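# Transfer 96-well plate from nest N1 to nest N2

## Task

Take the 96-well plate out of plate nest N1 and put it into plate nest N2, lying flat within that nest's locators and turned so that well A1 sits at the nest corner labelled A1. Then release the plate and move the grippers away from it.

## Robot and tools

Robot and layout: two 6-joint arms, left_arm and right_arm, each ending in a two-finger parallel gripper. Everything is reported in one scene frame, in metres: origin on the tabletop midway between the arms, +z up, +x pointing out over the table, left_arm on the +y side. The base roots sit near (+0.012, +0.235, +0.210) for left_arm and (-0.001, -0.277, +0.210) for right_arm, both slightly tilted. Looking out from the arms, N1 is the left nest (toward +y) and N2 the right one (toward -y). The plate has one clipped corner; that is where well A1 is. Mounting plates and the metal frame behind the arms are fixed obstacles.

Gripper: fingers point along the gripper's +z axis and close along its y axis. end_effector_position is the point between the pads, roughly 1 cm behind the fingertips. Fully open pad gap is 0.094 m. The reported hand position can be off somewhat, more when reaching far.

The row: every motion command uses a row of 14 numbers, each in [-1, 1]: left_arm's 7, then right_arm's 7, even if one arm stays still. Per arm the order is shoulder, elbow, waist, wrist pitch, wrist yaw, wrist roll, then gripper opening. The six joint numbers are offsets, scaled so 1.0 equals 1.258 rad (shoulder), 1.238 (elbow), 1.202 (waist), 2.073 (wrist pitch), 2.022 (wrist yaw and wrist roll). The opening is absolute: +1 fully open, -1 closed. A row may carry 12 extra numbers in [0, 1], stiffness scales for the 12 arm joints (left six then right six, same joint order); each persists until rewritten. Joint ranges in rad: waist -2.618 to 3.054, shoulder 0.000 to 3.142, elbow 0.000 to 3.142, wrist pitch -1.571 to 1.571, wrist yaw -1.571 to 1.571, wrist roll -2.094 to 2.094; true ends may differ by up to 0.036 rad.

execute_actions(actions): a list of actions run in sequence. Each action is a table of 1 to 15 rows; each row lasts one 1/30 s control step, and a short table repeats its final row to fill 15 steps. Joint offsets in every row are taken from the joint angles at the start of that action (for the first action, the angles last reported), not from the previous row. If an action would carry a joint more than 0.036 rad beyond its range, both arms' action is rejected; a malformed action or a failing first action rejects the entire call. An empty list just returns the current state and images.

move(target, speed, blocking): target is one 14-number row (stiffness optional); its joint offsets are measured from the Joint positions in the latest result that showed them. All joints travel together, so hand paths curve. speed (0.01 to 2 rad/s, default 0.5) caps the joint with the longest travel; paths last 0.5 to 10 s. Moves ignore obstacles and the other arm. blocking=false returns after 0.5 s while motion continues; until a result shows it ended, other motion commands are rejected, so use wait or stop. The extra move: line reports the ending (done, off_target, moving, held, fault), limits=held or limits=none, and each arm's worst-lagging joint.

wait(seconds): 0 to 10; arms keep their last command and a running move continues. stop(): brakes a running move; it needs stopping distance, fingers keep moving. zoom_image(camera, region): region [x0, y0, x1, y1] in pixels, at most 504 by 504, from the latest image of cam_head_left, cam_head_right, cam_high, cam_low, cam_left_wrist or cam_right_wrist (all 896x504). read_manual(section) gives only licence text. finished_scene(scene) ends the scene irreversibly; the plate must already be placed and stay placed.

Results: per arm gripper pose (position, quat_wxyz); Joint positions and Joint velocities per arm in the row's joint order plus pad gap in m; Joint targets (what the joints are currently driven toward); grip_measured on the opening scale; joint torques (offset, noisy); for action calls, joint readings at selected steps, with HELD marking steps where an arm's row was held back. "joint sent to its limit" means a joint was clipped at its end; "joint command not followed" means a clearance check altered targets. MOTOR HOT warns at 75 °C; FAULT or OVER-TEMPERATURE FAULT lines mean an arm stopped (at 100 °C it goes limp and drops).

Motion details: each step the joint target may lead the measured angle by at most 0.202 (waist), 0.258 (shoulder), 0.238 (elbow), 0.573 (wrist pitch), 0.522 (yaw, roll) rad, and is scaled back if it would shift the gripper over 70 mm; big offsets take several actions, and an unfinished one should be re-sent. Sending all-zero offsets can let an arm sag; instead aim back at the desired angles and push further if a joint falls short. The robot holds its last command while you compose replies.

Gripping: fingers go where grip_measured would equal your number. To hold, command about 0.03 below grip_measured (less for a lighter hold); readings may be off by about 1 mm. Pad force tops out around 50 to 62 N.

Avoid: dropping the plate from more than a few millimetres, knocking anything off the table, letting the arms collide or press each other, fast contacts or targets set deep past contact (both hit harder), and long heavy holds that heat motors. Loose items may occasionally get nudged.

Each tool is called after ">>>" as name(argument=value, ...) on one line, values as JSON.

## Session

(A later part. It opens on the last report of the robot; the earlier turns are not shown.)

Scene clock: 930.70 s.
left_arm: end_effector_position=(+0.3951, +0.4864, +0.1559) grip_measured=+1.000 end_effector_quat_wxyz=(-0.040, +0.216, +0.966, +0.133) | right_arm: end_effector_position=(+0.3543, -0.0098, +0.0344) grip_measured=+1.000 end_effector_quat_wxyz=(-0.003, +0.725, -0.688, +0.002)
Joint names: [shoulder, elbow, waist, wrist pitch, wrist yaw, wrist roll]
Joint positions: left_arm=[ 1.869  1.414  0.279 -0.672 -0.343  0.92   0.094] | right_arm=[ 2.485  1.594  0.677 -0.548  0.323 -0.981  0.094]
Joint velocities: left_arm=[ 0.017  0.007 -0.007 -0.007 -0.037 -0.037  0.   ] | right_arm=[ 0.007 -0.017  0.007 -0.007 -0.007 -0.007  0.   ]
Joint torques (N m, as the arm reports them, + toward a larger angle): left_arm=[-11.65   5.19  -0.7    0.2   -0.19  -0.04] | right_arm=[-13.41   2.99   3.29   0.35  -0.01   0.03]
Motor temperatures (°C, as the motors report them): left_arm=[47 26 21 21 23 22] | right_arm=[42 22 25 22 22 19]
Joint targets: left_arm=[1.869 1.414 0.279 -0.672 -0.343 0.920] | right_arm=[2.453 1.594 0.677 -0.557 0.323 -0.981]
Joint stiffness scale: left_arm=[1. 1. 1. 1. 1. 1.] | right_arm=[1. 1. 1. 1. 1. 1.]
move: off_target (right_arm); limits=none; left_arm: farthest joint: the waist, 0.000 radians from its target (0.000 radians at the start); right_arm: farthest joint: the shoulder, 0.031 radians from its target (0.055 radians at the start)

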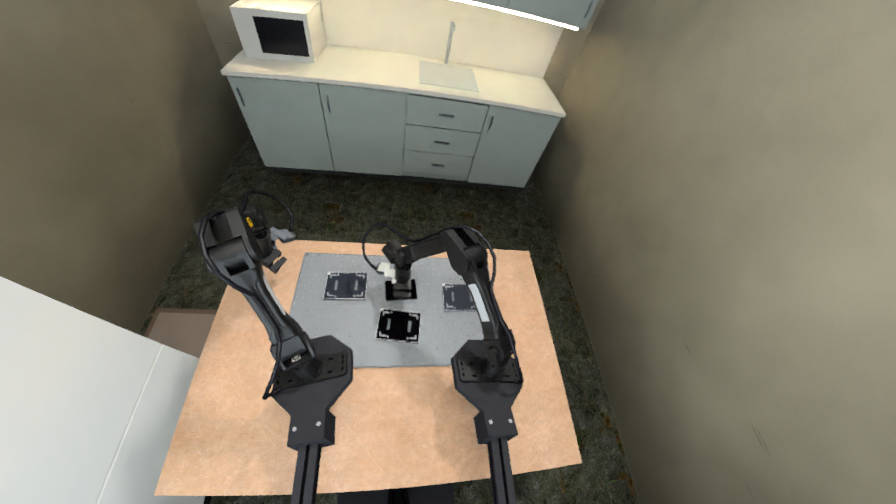

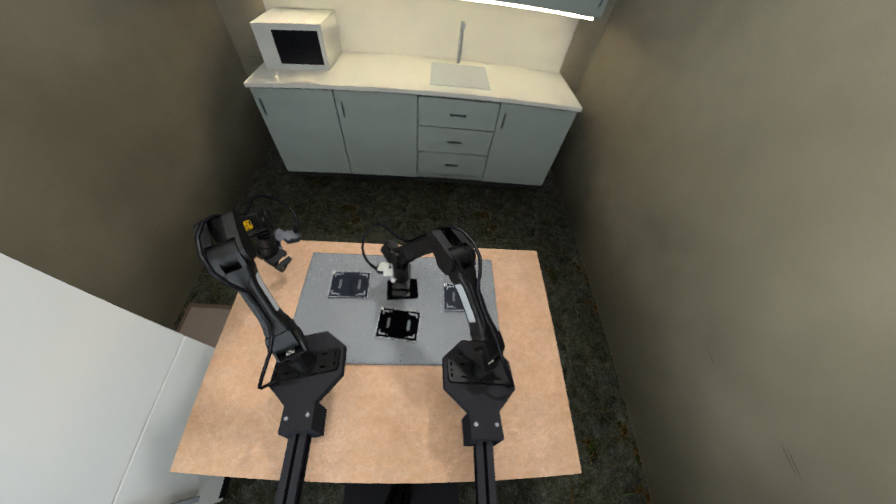

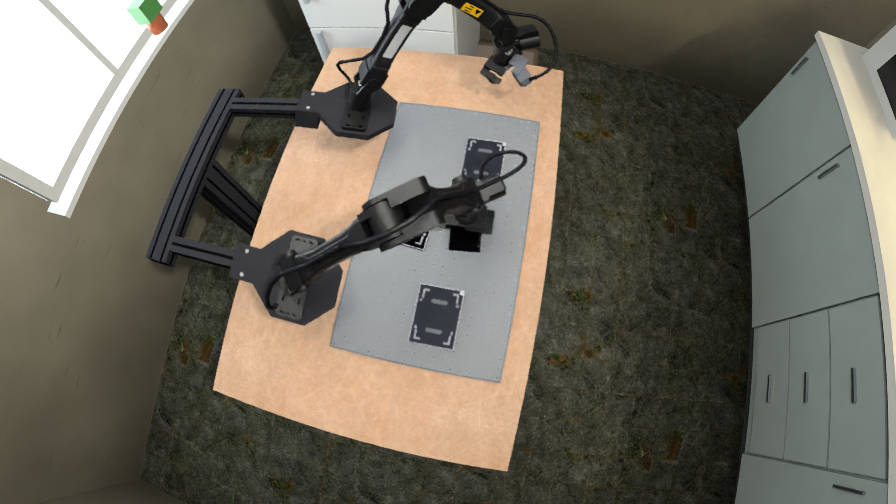

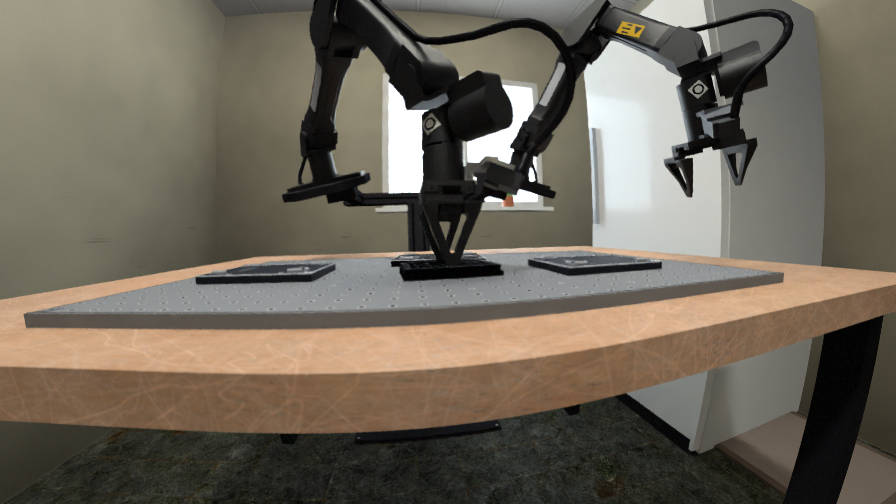

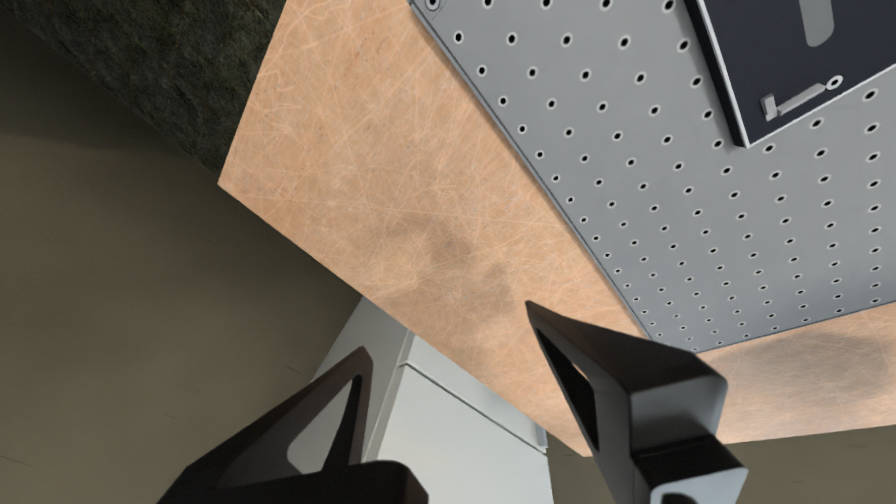

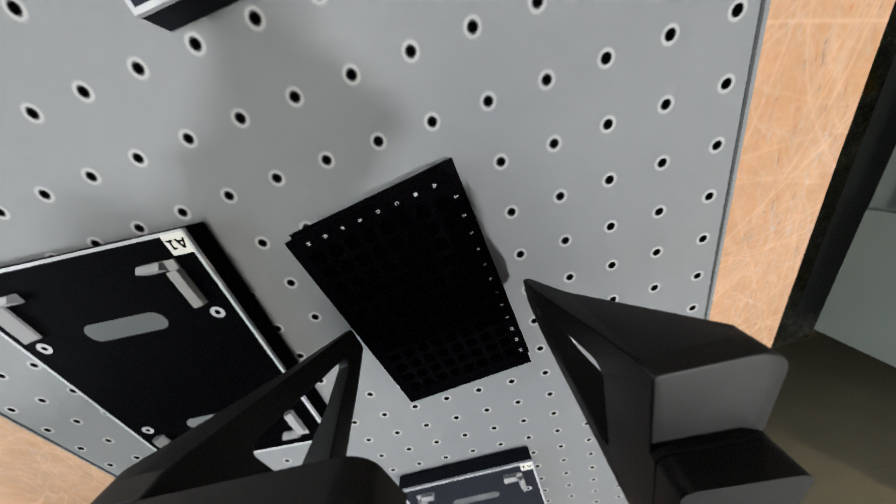

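>>> execute_actions(actions=[])

Scene clock: 959.00 s.
left_arm: end_effector_position=(+0.3951, +0.4864, +0.1559) grip_measured=+1.000 end_effector_quat_wxyz=(-0.040, +0.216, +0.966, +0.133) | right_arm: end_effector_position=(+0.3543, -0.0099, +0.0344) grip_measured=+1.000 end_effector_quat_wxyz=(-0.003, +0.725, -0.688, +0.002)
Joint names: [shoulder, elbow, waist, wrist pitch, wrist yaw, wrist roll]
Joint positions: left_arm=[ 1.869  1.414  0.279 -0.672 -0.343  0.92   0.094] | right_arm=[ 2.485  1.594  0.677 -0.548  0.323 -0.981  0.094]
Joint velocities: left_arm=[ 0.017  0.002  0.007  0.022  0.007 -0.022  0.   ] | right_arm=[ 0.007 -0.012  0.017 -0.007  0.007  0.066  0.   ]
Joint torques (N m, as the arm reports them, + toward a larger angle): left_arm=[-11.64   5.19  -0.69   0.2   -0.18  -0.04] | right_arm=[-13.44   2.92   3.27   0.35   0.     0.01]
Motor temperatures (°C, as the motors report them): left_arm=[47 26 21 21 23 22] | right_arm=[46 22 25 22 22 19]
Joint targets: left_arm=[1.869 1.414 0.279 -0.672 -0.343 0.920] | right_arm=[2.453 1.594 0.677 -0.557 0.323 -0.981]
Joint stiffness scale: left_arm=[1. 1. 1. 1. 1. 1.] | right_arm=[1. 1. 1. 1. 1. 1.]

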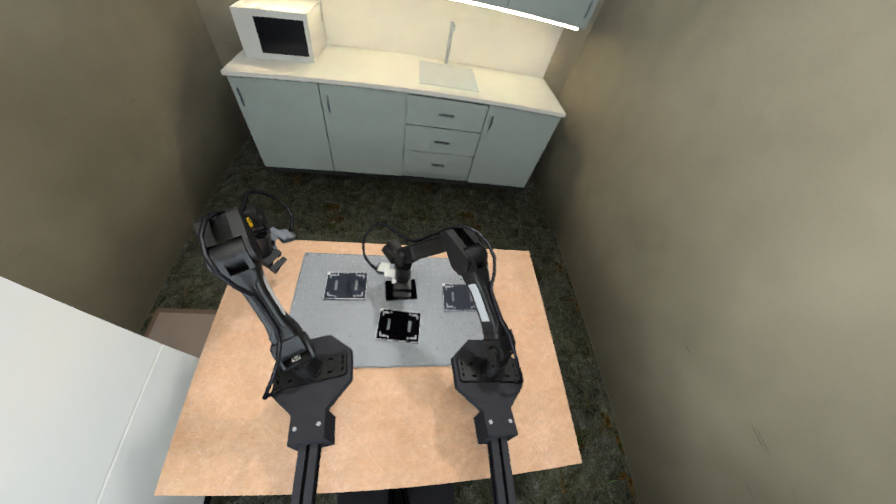

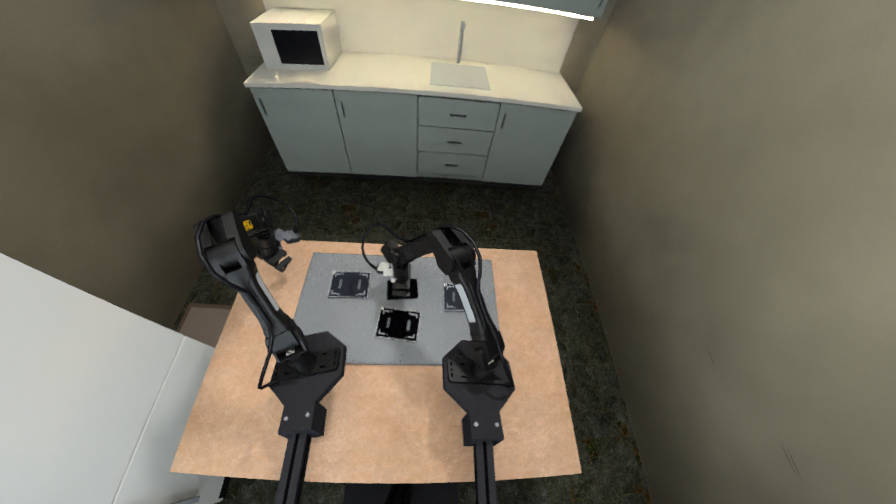

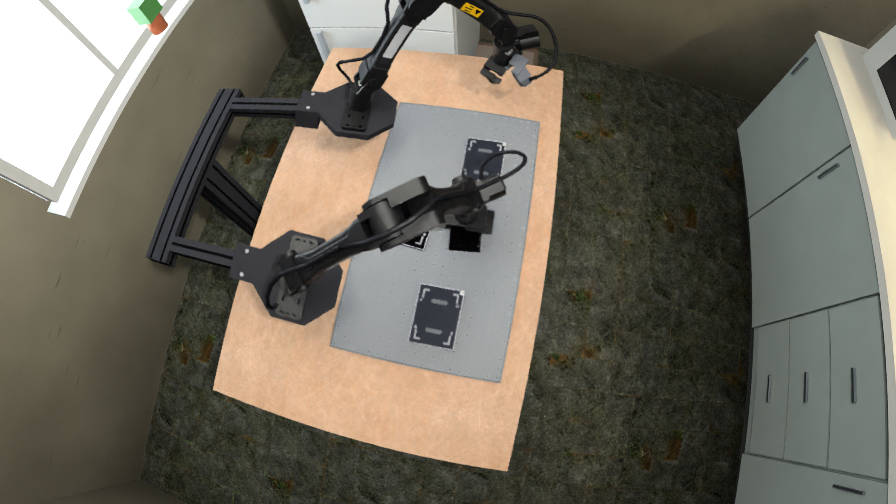

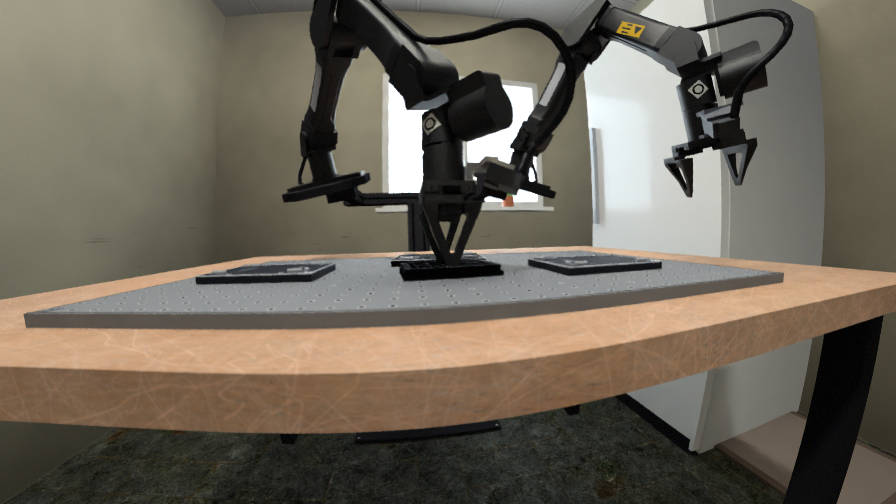

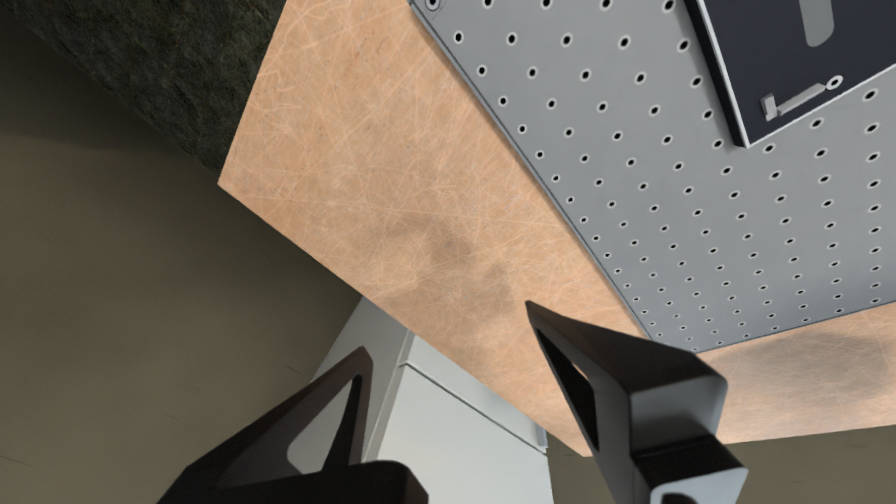

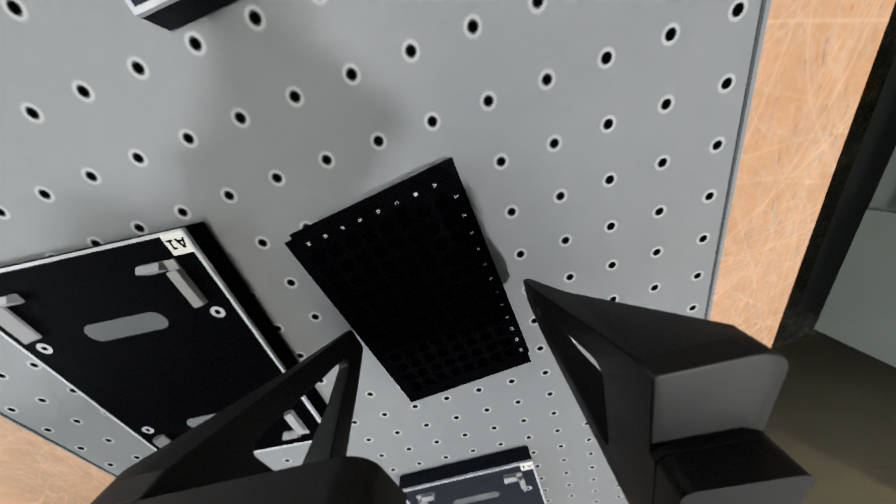

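>>> move(target=[0,0,0,0,0,0,1, -0.0326,-0.0331,0.0208,0.0145,0,0,1], speed=0.1)

Scene clock: 981.33 s.
left_arm: end_effector_position=(+0.3951, +0.4864, +0.1559) grip_measured=+1.000 end_effector_quat_wxyz=(-0.040, +0.216, +0.966, +0.133) | right_arm: end_effector_position=(+0.3468, -0.0135, +0.0296) grip_measured=+1.000 end_effector_quat_wxyz=(+0.003, +0.727, -0.687, +0.001)
Joint names: [shoulder, elbow, waist, wrist pitch, wrist yaw, wrist roll]
Joint positions: left_arm=[ 1.869  1.414  0.279 -0.672 -0.343  0.92   0.094] | right_arm=[ 2.485  1.566  0.677 -0.532  0.323 -0.981  0.094]
Joint velocities: left_arm=[ 0.012  0.012  0.002  0.007  0.037 -0.022  0.   ] | right_arm=[-0.002 -0.002 -0.012 -0.081 -0.081 -0.066  0.   ]
Joint torques (N m, as the arm reports them, + toward a larger angle): left_arm=[-11.65   5.19  -0.69   0.21  -0.18  -0.04] | right_arm=[-14.08   1.95   5.07   0.6   -0.01   0.02]
Motor temperatures (°C, as the motors report them): left_arm=[47 26 21 21 23 22] | right_arm=[48 22 25 22 22 19]
Joint targets: left_arm=[1.869 1.414 0.279 -0.672 -0.343 0.920] | right_arm=[2.444 1.553 0.702 -0.518 0.323 -0.981]
Joint stiffness scale: left_arm=[1. 1. 1. 1. 1. 1.] | right_arm=[1. 1. 1. 1. 1. 1.]
move: off_target (right_arm); limits=none; left_arm: farthest joint: the waist, 0.000 radians from its target (0.000 radians at the start); right_arm: farthest joint: the shoulder, 0.041 radians from its target (0.041 radians at the start)

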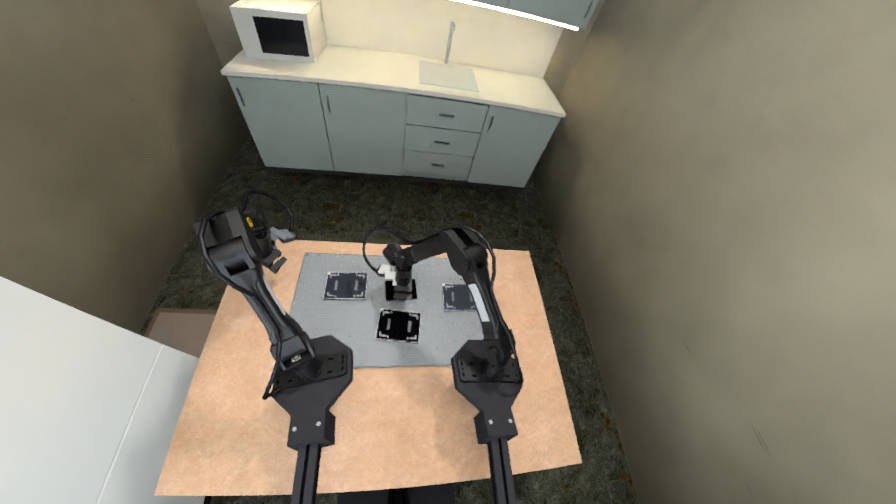

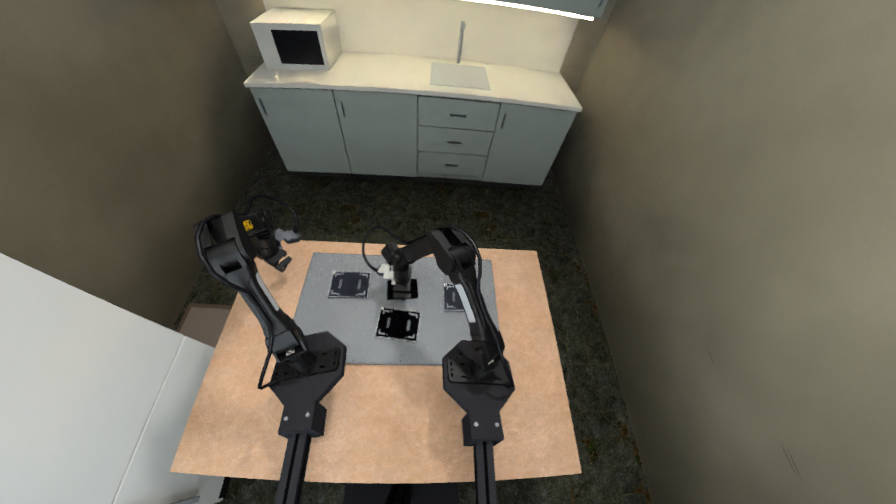

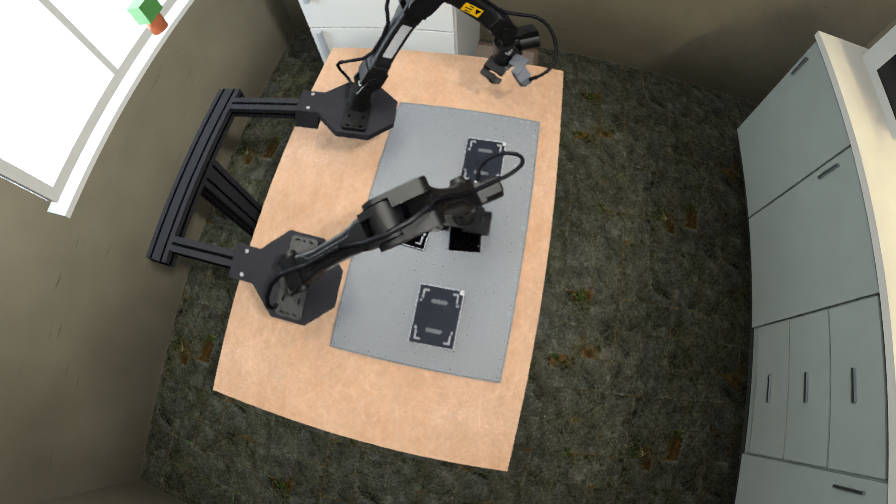

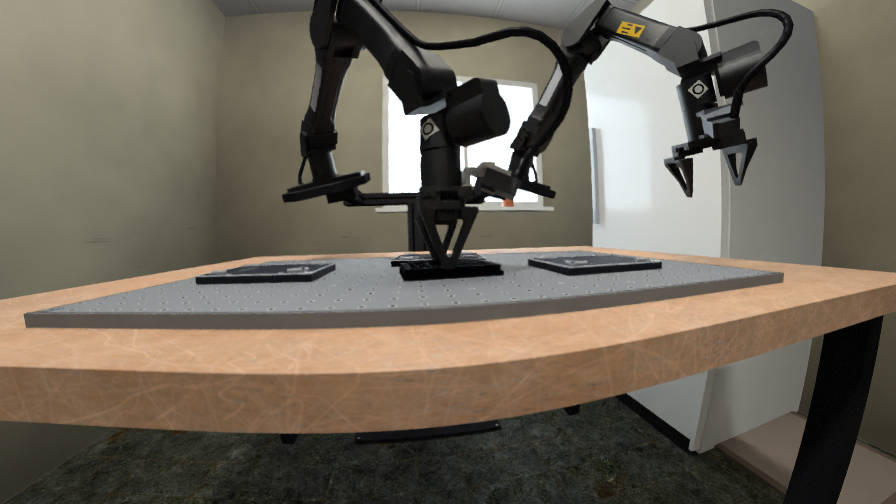

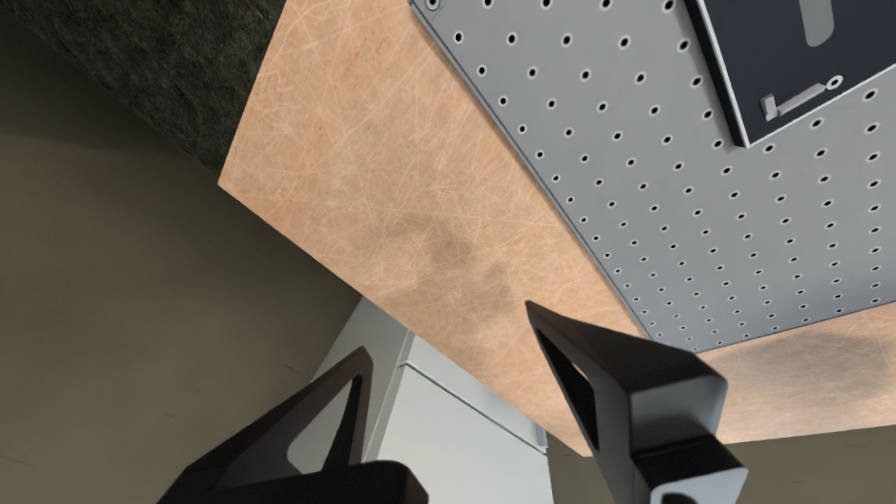

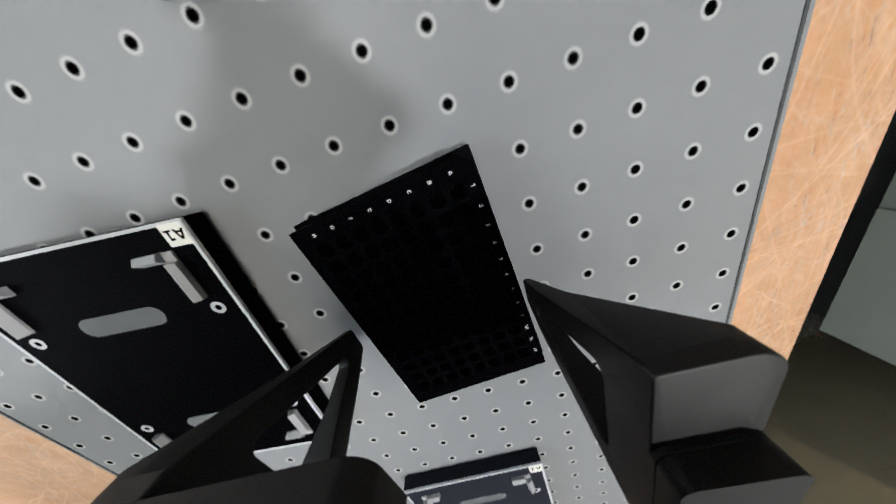

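>>> zoom_image(camera="cam_low", region=[380,200,530,300])

>>> zoom_image(camera="cam_right_wrist", region=[270,130,600,420])

Region (380, 200, 530, 300) of cam_low's 896x504 image, scaled by 3.360, with more detail than that image has.

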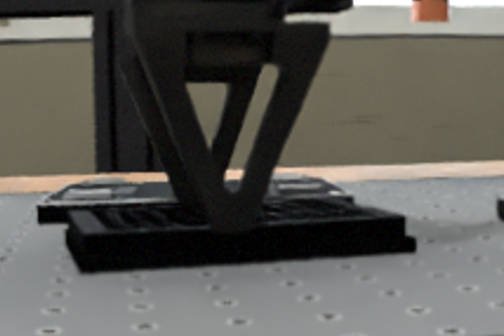

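Region (270, 130, 600, 420) of cam_right_wrist's 896x504 image, scaled by 1.527, with more detail than that image has; it fills the top 443 rows of this view, and the rest is white.

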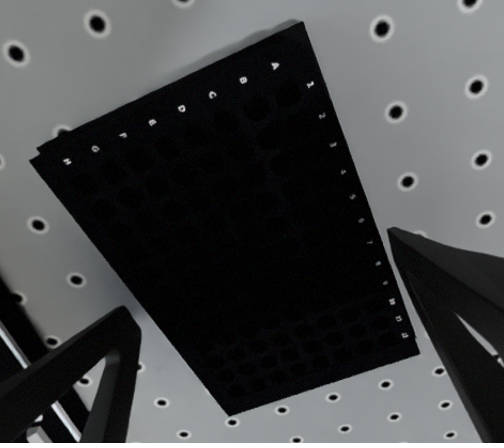

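>>> zoom_image(camera="cam_low", region=[410,235,480,285])

Region (410, 235, 480, 285) of cam_low's 896x504 image, scaled by 7.200, with more detail than that image has; it fills the top 360 rows of this view, and the rest is white.

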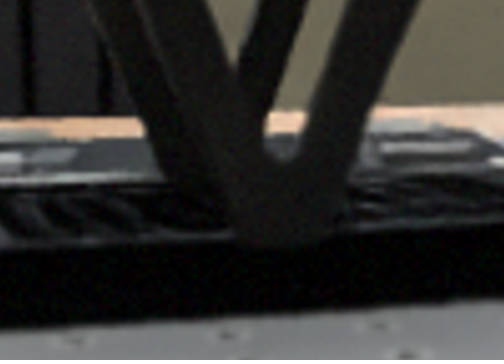

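>>> move(target=[0,0,0,0,0,0,1, 0.0098,-0.0105,-0.003,0.013,0,0,1], speed=0.05)

>>> zoom_image(camera="cam_low", region=[380,200,530,300])

Scene clock: 1040.40 s.
left_arm: end_effector_position=(+0.3951, +0.4864, +0.1559) grip_measured=+1.000 end_effector_quat_wxyz=(-0.040, +0.216, +0.966, +0.133) | right_arm: end_effector_position=(+0.3450, -0.0126, +0.0243) grip_measured=+1.000 end_effector_quat_wxyz=(+0.003, +0.727, -0.687, +0.001)
Joint names: [shoulder, elbow, waist, wrist pitch, wrist yaw, wrist roll]
Joint positions: left_arm=[ 1.869  1.414  0.279 -0.672 -0.343  0.92   0.094] | right_arm=[ 2.498  1.566  0.677 -0.519  0.323 -0.981  0.094]
Joint velocities: left_arm=[-0.012 -0.002 -0.007 -0.051  0.022  0.007  0.   ] | right_arm=[-0.012 -0.017 -0.012 -0.066  0.022  0.066  0.   ]
Joint torques (N m, as the arm reports them, + toward a larger angle): left_arm=[-11.64   5.19  -0.69   0.2   -0.19  -0.04] | right_arm=[-11.03   1.85   3.04   0.58  -0.01   0.02]
Motor temperatures (°C, as the motors report them): left_arm=[47 26 21 21 23 22] | right_arm=[50 22 26 22 22 19]
Joint targets: left_arm=[1.869 1.414 0.279 -0.672 -0.343 0.920] | right_arm=[2.497 1.553 0.673 -0.505 0.323 -0.981]
Joint stiffness scale: left_arm=[1. 1. 1. 1. 1. 1.] | right_arm=[1. 1. 1. 1. 1. 1.]
move: done; limits=none; left_arm: farthest joint: the waist, 0.000 radians from its target (0.000 radians at the start); right_arm: farthest joint: the wrist pitch, 0.014 radians from its target (0.026 radians at the start)

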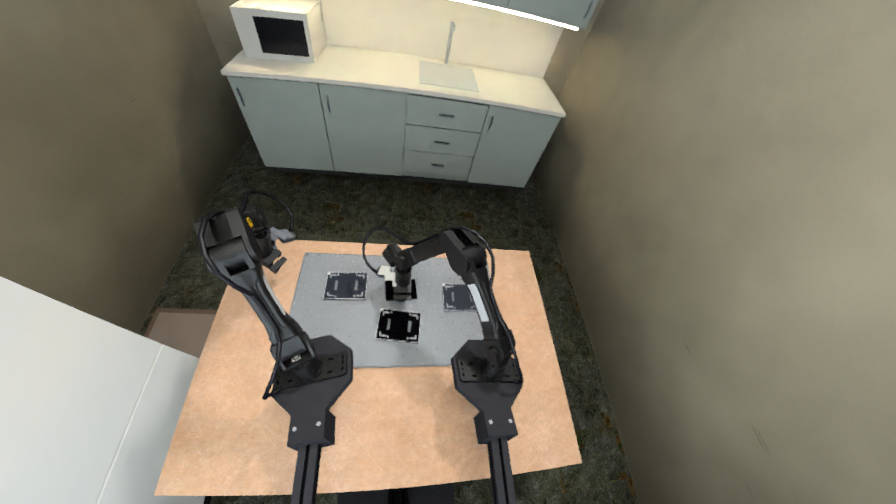

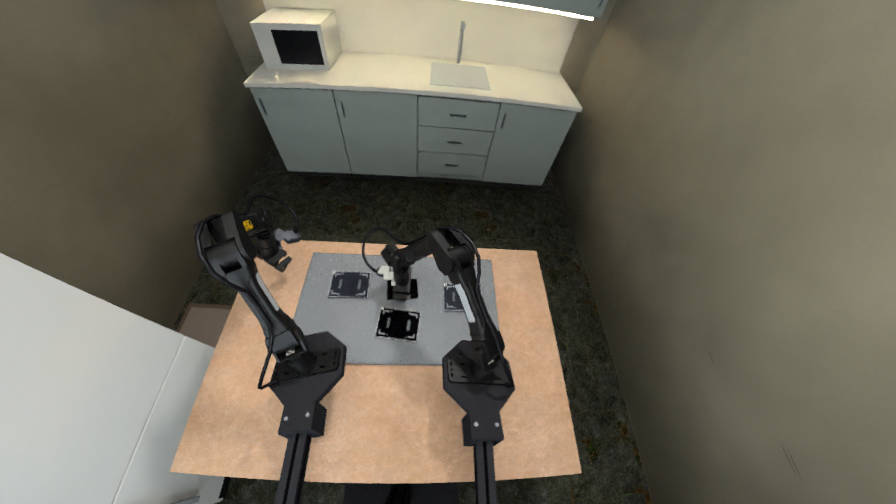

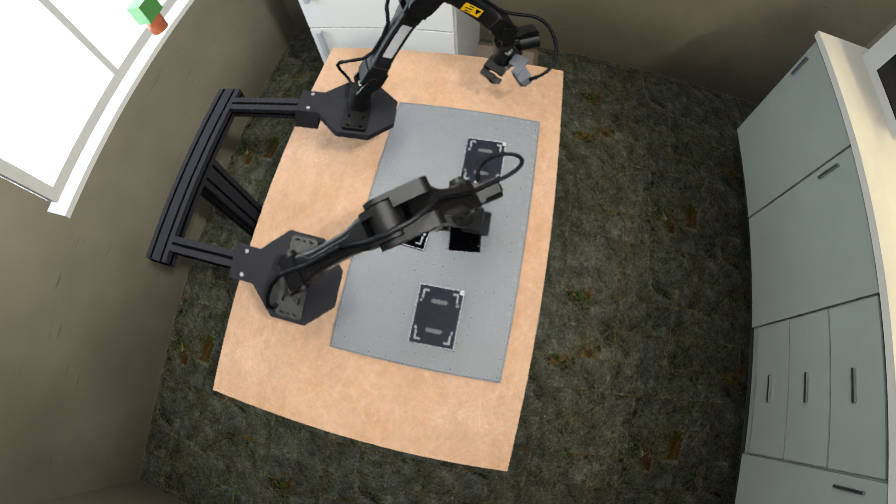

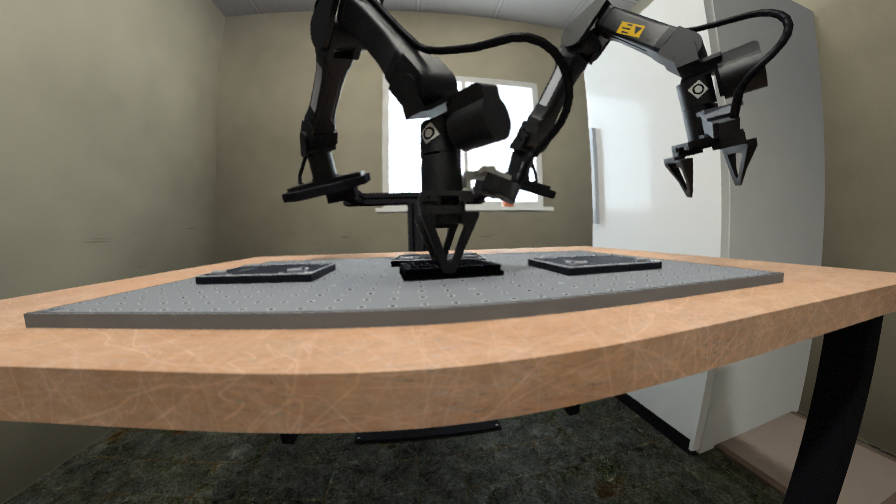

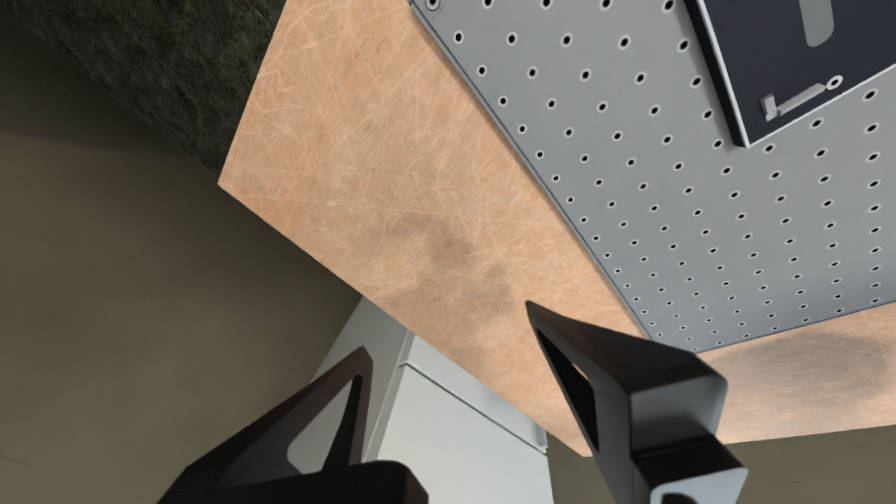

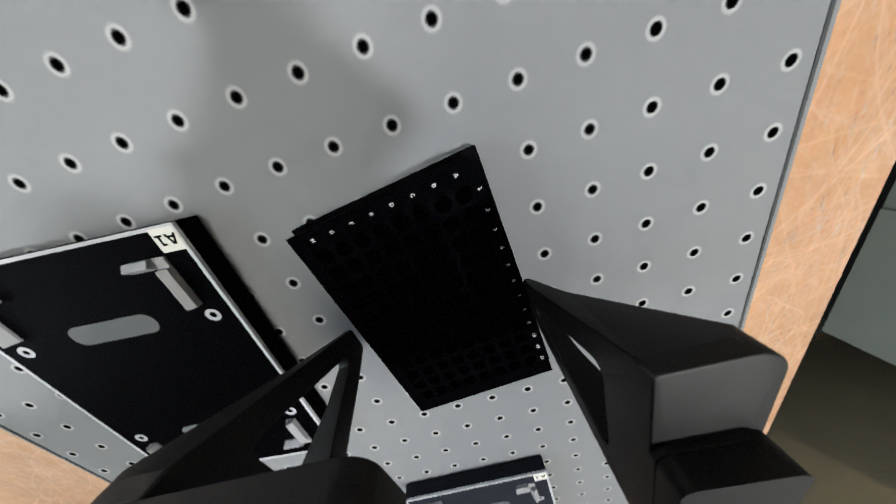

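Region (380, 200, 530, 300) of cam_low's 896x504 image, scaled by 3.360, with more detail than that image has.

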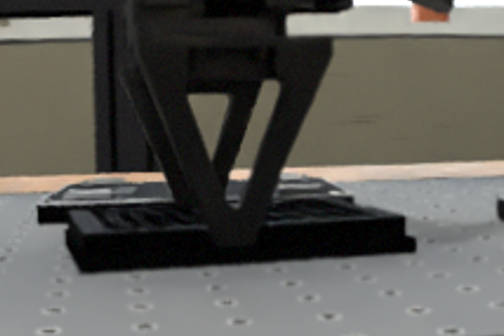

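>>> zoom_image(camera="cam_right_wrist", region=[320,240,580,420])

Region (320, 240, 580, 420) of cam_right_wrist's 896x504 image, scaled by 1.938, with more detail than that image has; it fills the top 349 rows of this view, and the rest is white.

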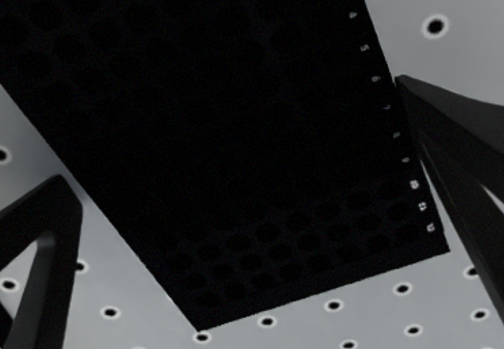

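>>> move(target=[0,0,0,0,0,0,1, 0.0078,-0.0105,-0.004,0.0118,0,0,1], speed=0.05)

>>> zoom_image(camera="cam_low", region=[380,200,530,300])

>>> zoom_image(camera="cam_right_wrist", region=[270,130,600,430])

Scene clock: 1055.50 s.
left_arm: end_effector_position=(+0.3951, +0.4864, +0.1559) grip_measured=+1.000 end_effector_quat_wxyz=(-0.040, +0.216, +0.966, +0.133) | right_arm: end_effector_position=(+0.3470, -0.0111, +0.0243) grip_measured=+1.000 end_effector_quat_wxyz=(-0.002, +0.726, -0.688, +0.001)
Joint names: [shoulder, elbow, waist, wrist pitch, wrist yaw, wrist roll]
Joint positions: left_arm=[ 1.869  1.414  0.279 -0.672 -0.343  0.92   0.094] | right_arm=[ 2.498  1.566  0.677 -0.509  0.323 -0.981  0.094]
Joint velocities: left_arm=[-0.012 -0.002 -0.002 -0.022  0.007  0.066  0.   ] | right_arm=[-0.007 -0.002 -0.002 -0.066  0.037  0.066  0.   ]
Joint torques (N m, as the arm reports them, + toward a larger angle): left_arm=[-11.64   5.19  -0.69   0.2   -0.19  -0.04] | right_arm=[-10.18   1.89   2.92   0.64  -0.01   0.03]
Motor temperatures (°C, as the motors report them): left_arm=[47 26 21 21 23 22] | right_arm=[48 22 26 22 22 19]
Joint targets: left_arm=[1.869 1.414 0.279 -0.672 -0.343 0.920] | right_arm=[2.508 1.553 0.672 -0.495 0.323 -0.981]
Joint stiffness scale: left_arm=[1. 1. 1. 1. 1. 1.] | right_arm=[1. 1. 1. 1. 1. 1.]
move: done; limits=none; left_arm: farthest joint: the waist, 0.000 radians from its target (0.000 radians at the start); right_arm: farthest joint: the wrist pitch, 0.014 radians from its target (0.024 radians at the start)

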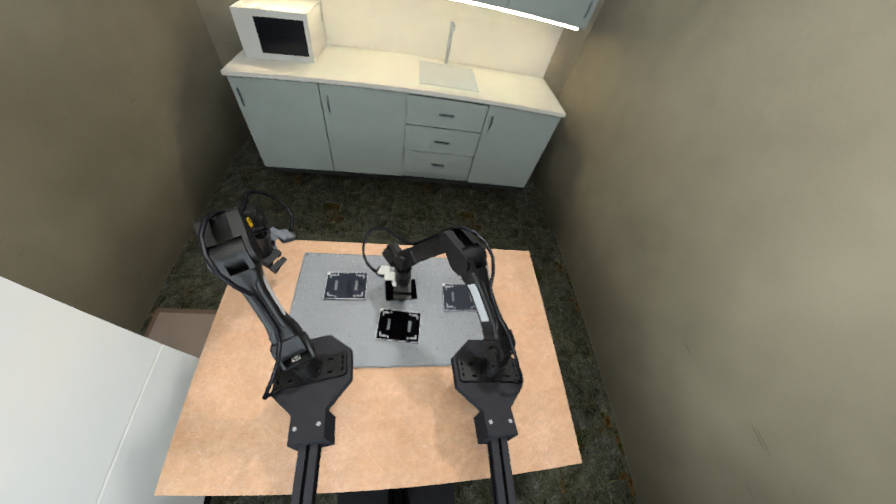

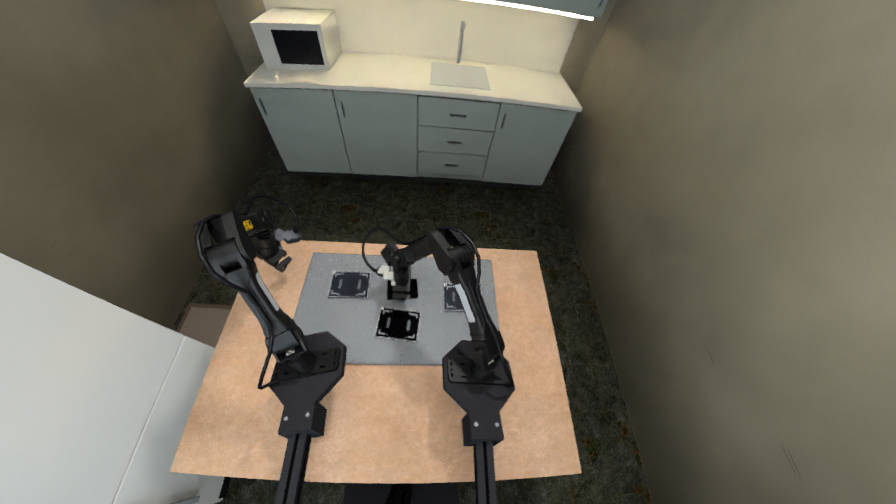

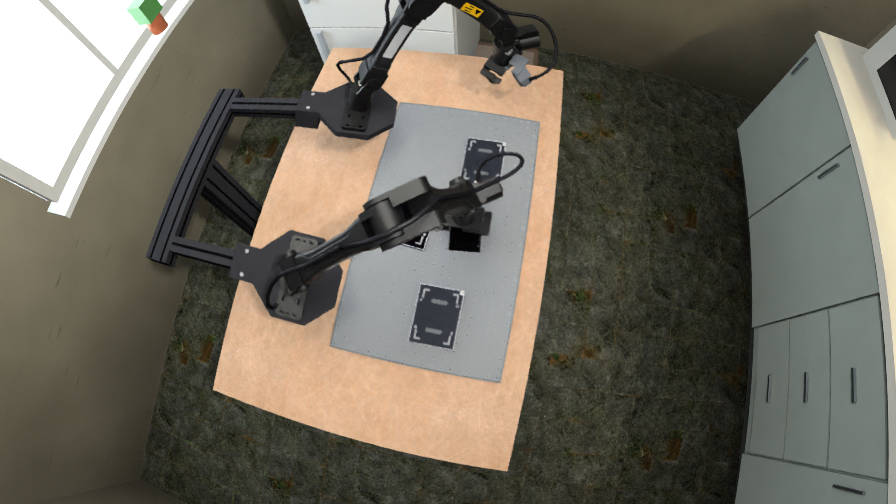

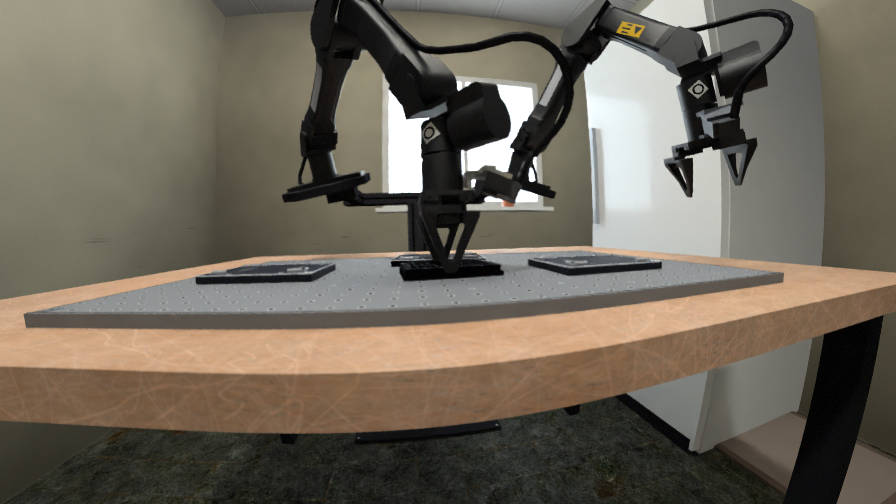

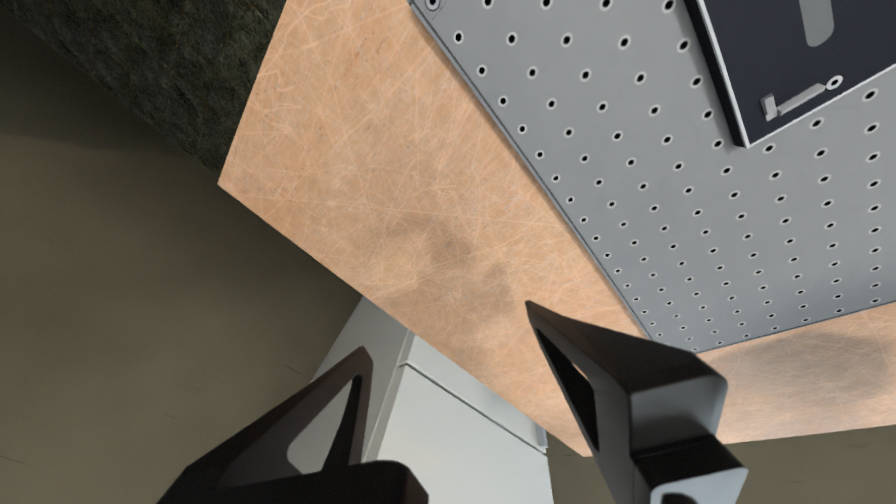

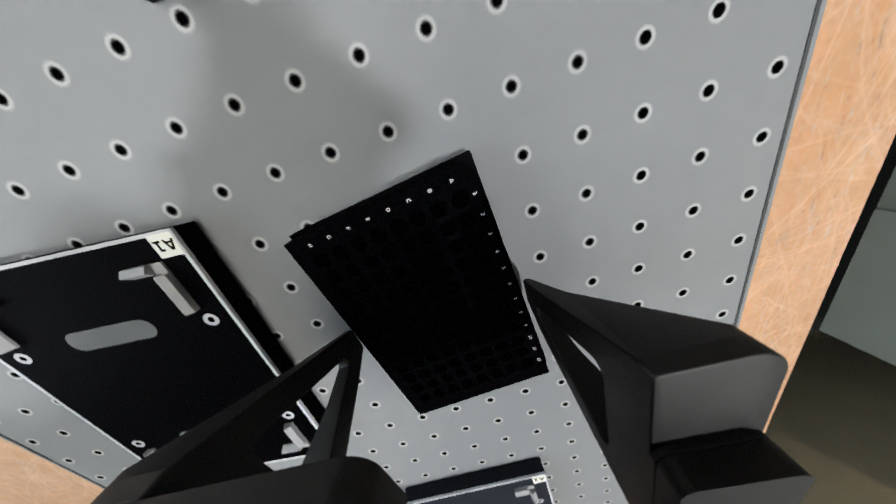

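Region (380, 200, 530, 300) of cam_low's 896x504 image, scaled by 3.360, with more detail than that image has.

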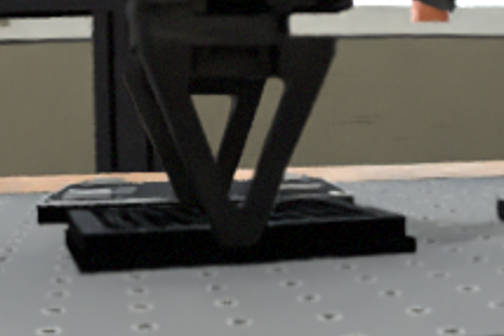

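Region (270, 130, 600, 430) of cam_right_wrist's 896x504 image, scaled by 1.527, with more detail than that image has; it fills the top 458 rows of this view, and the rest is white.

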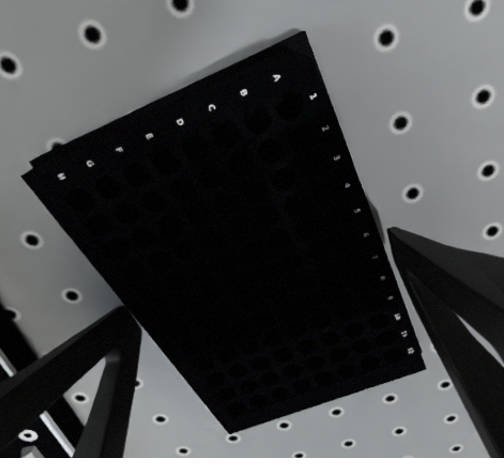

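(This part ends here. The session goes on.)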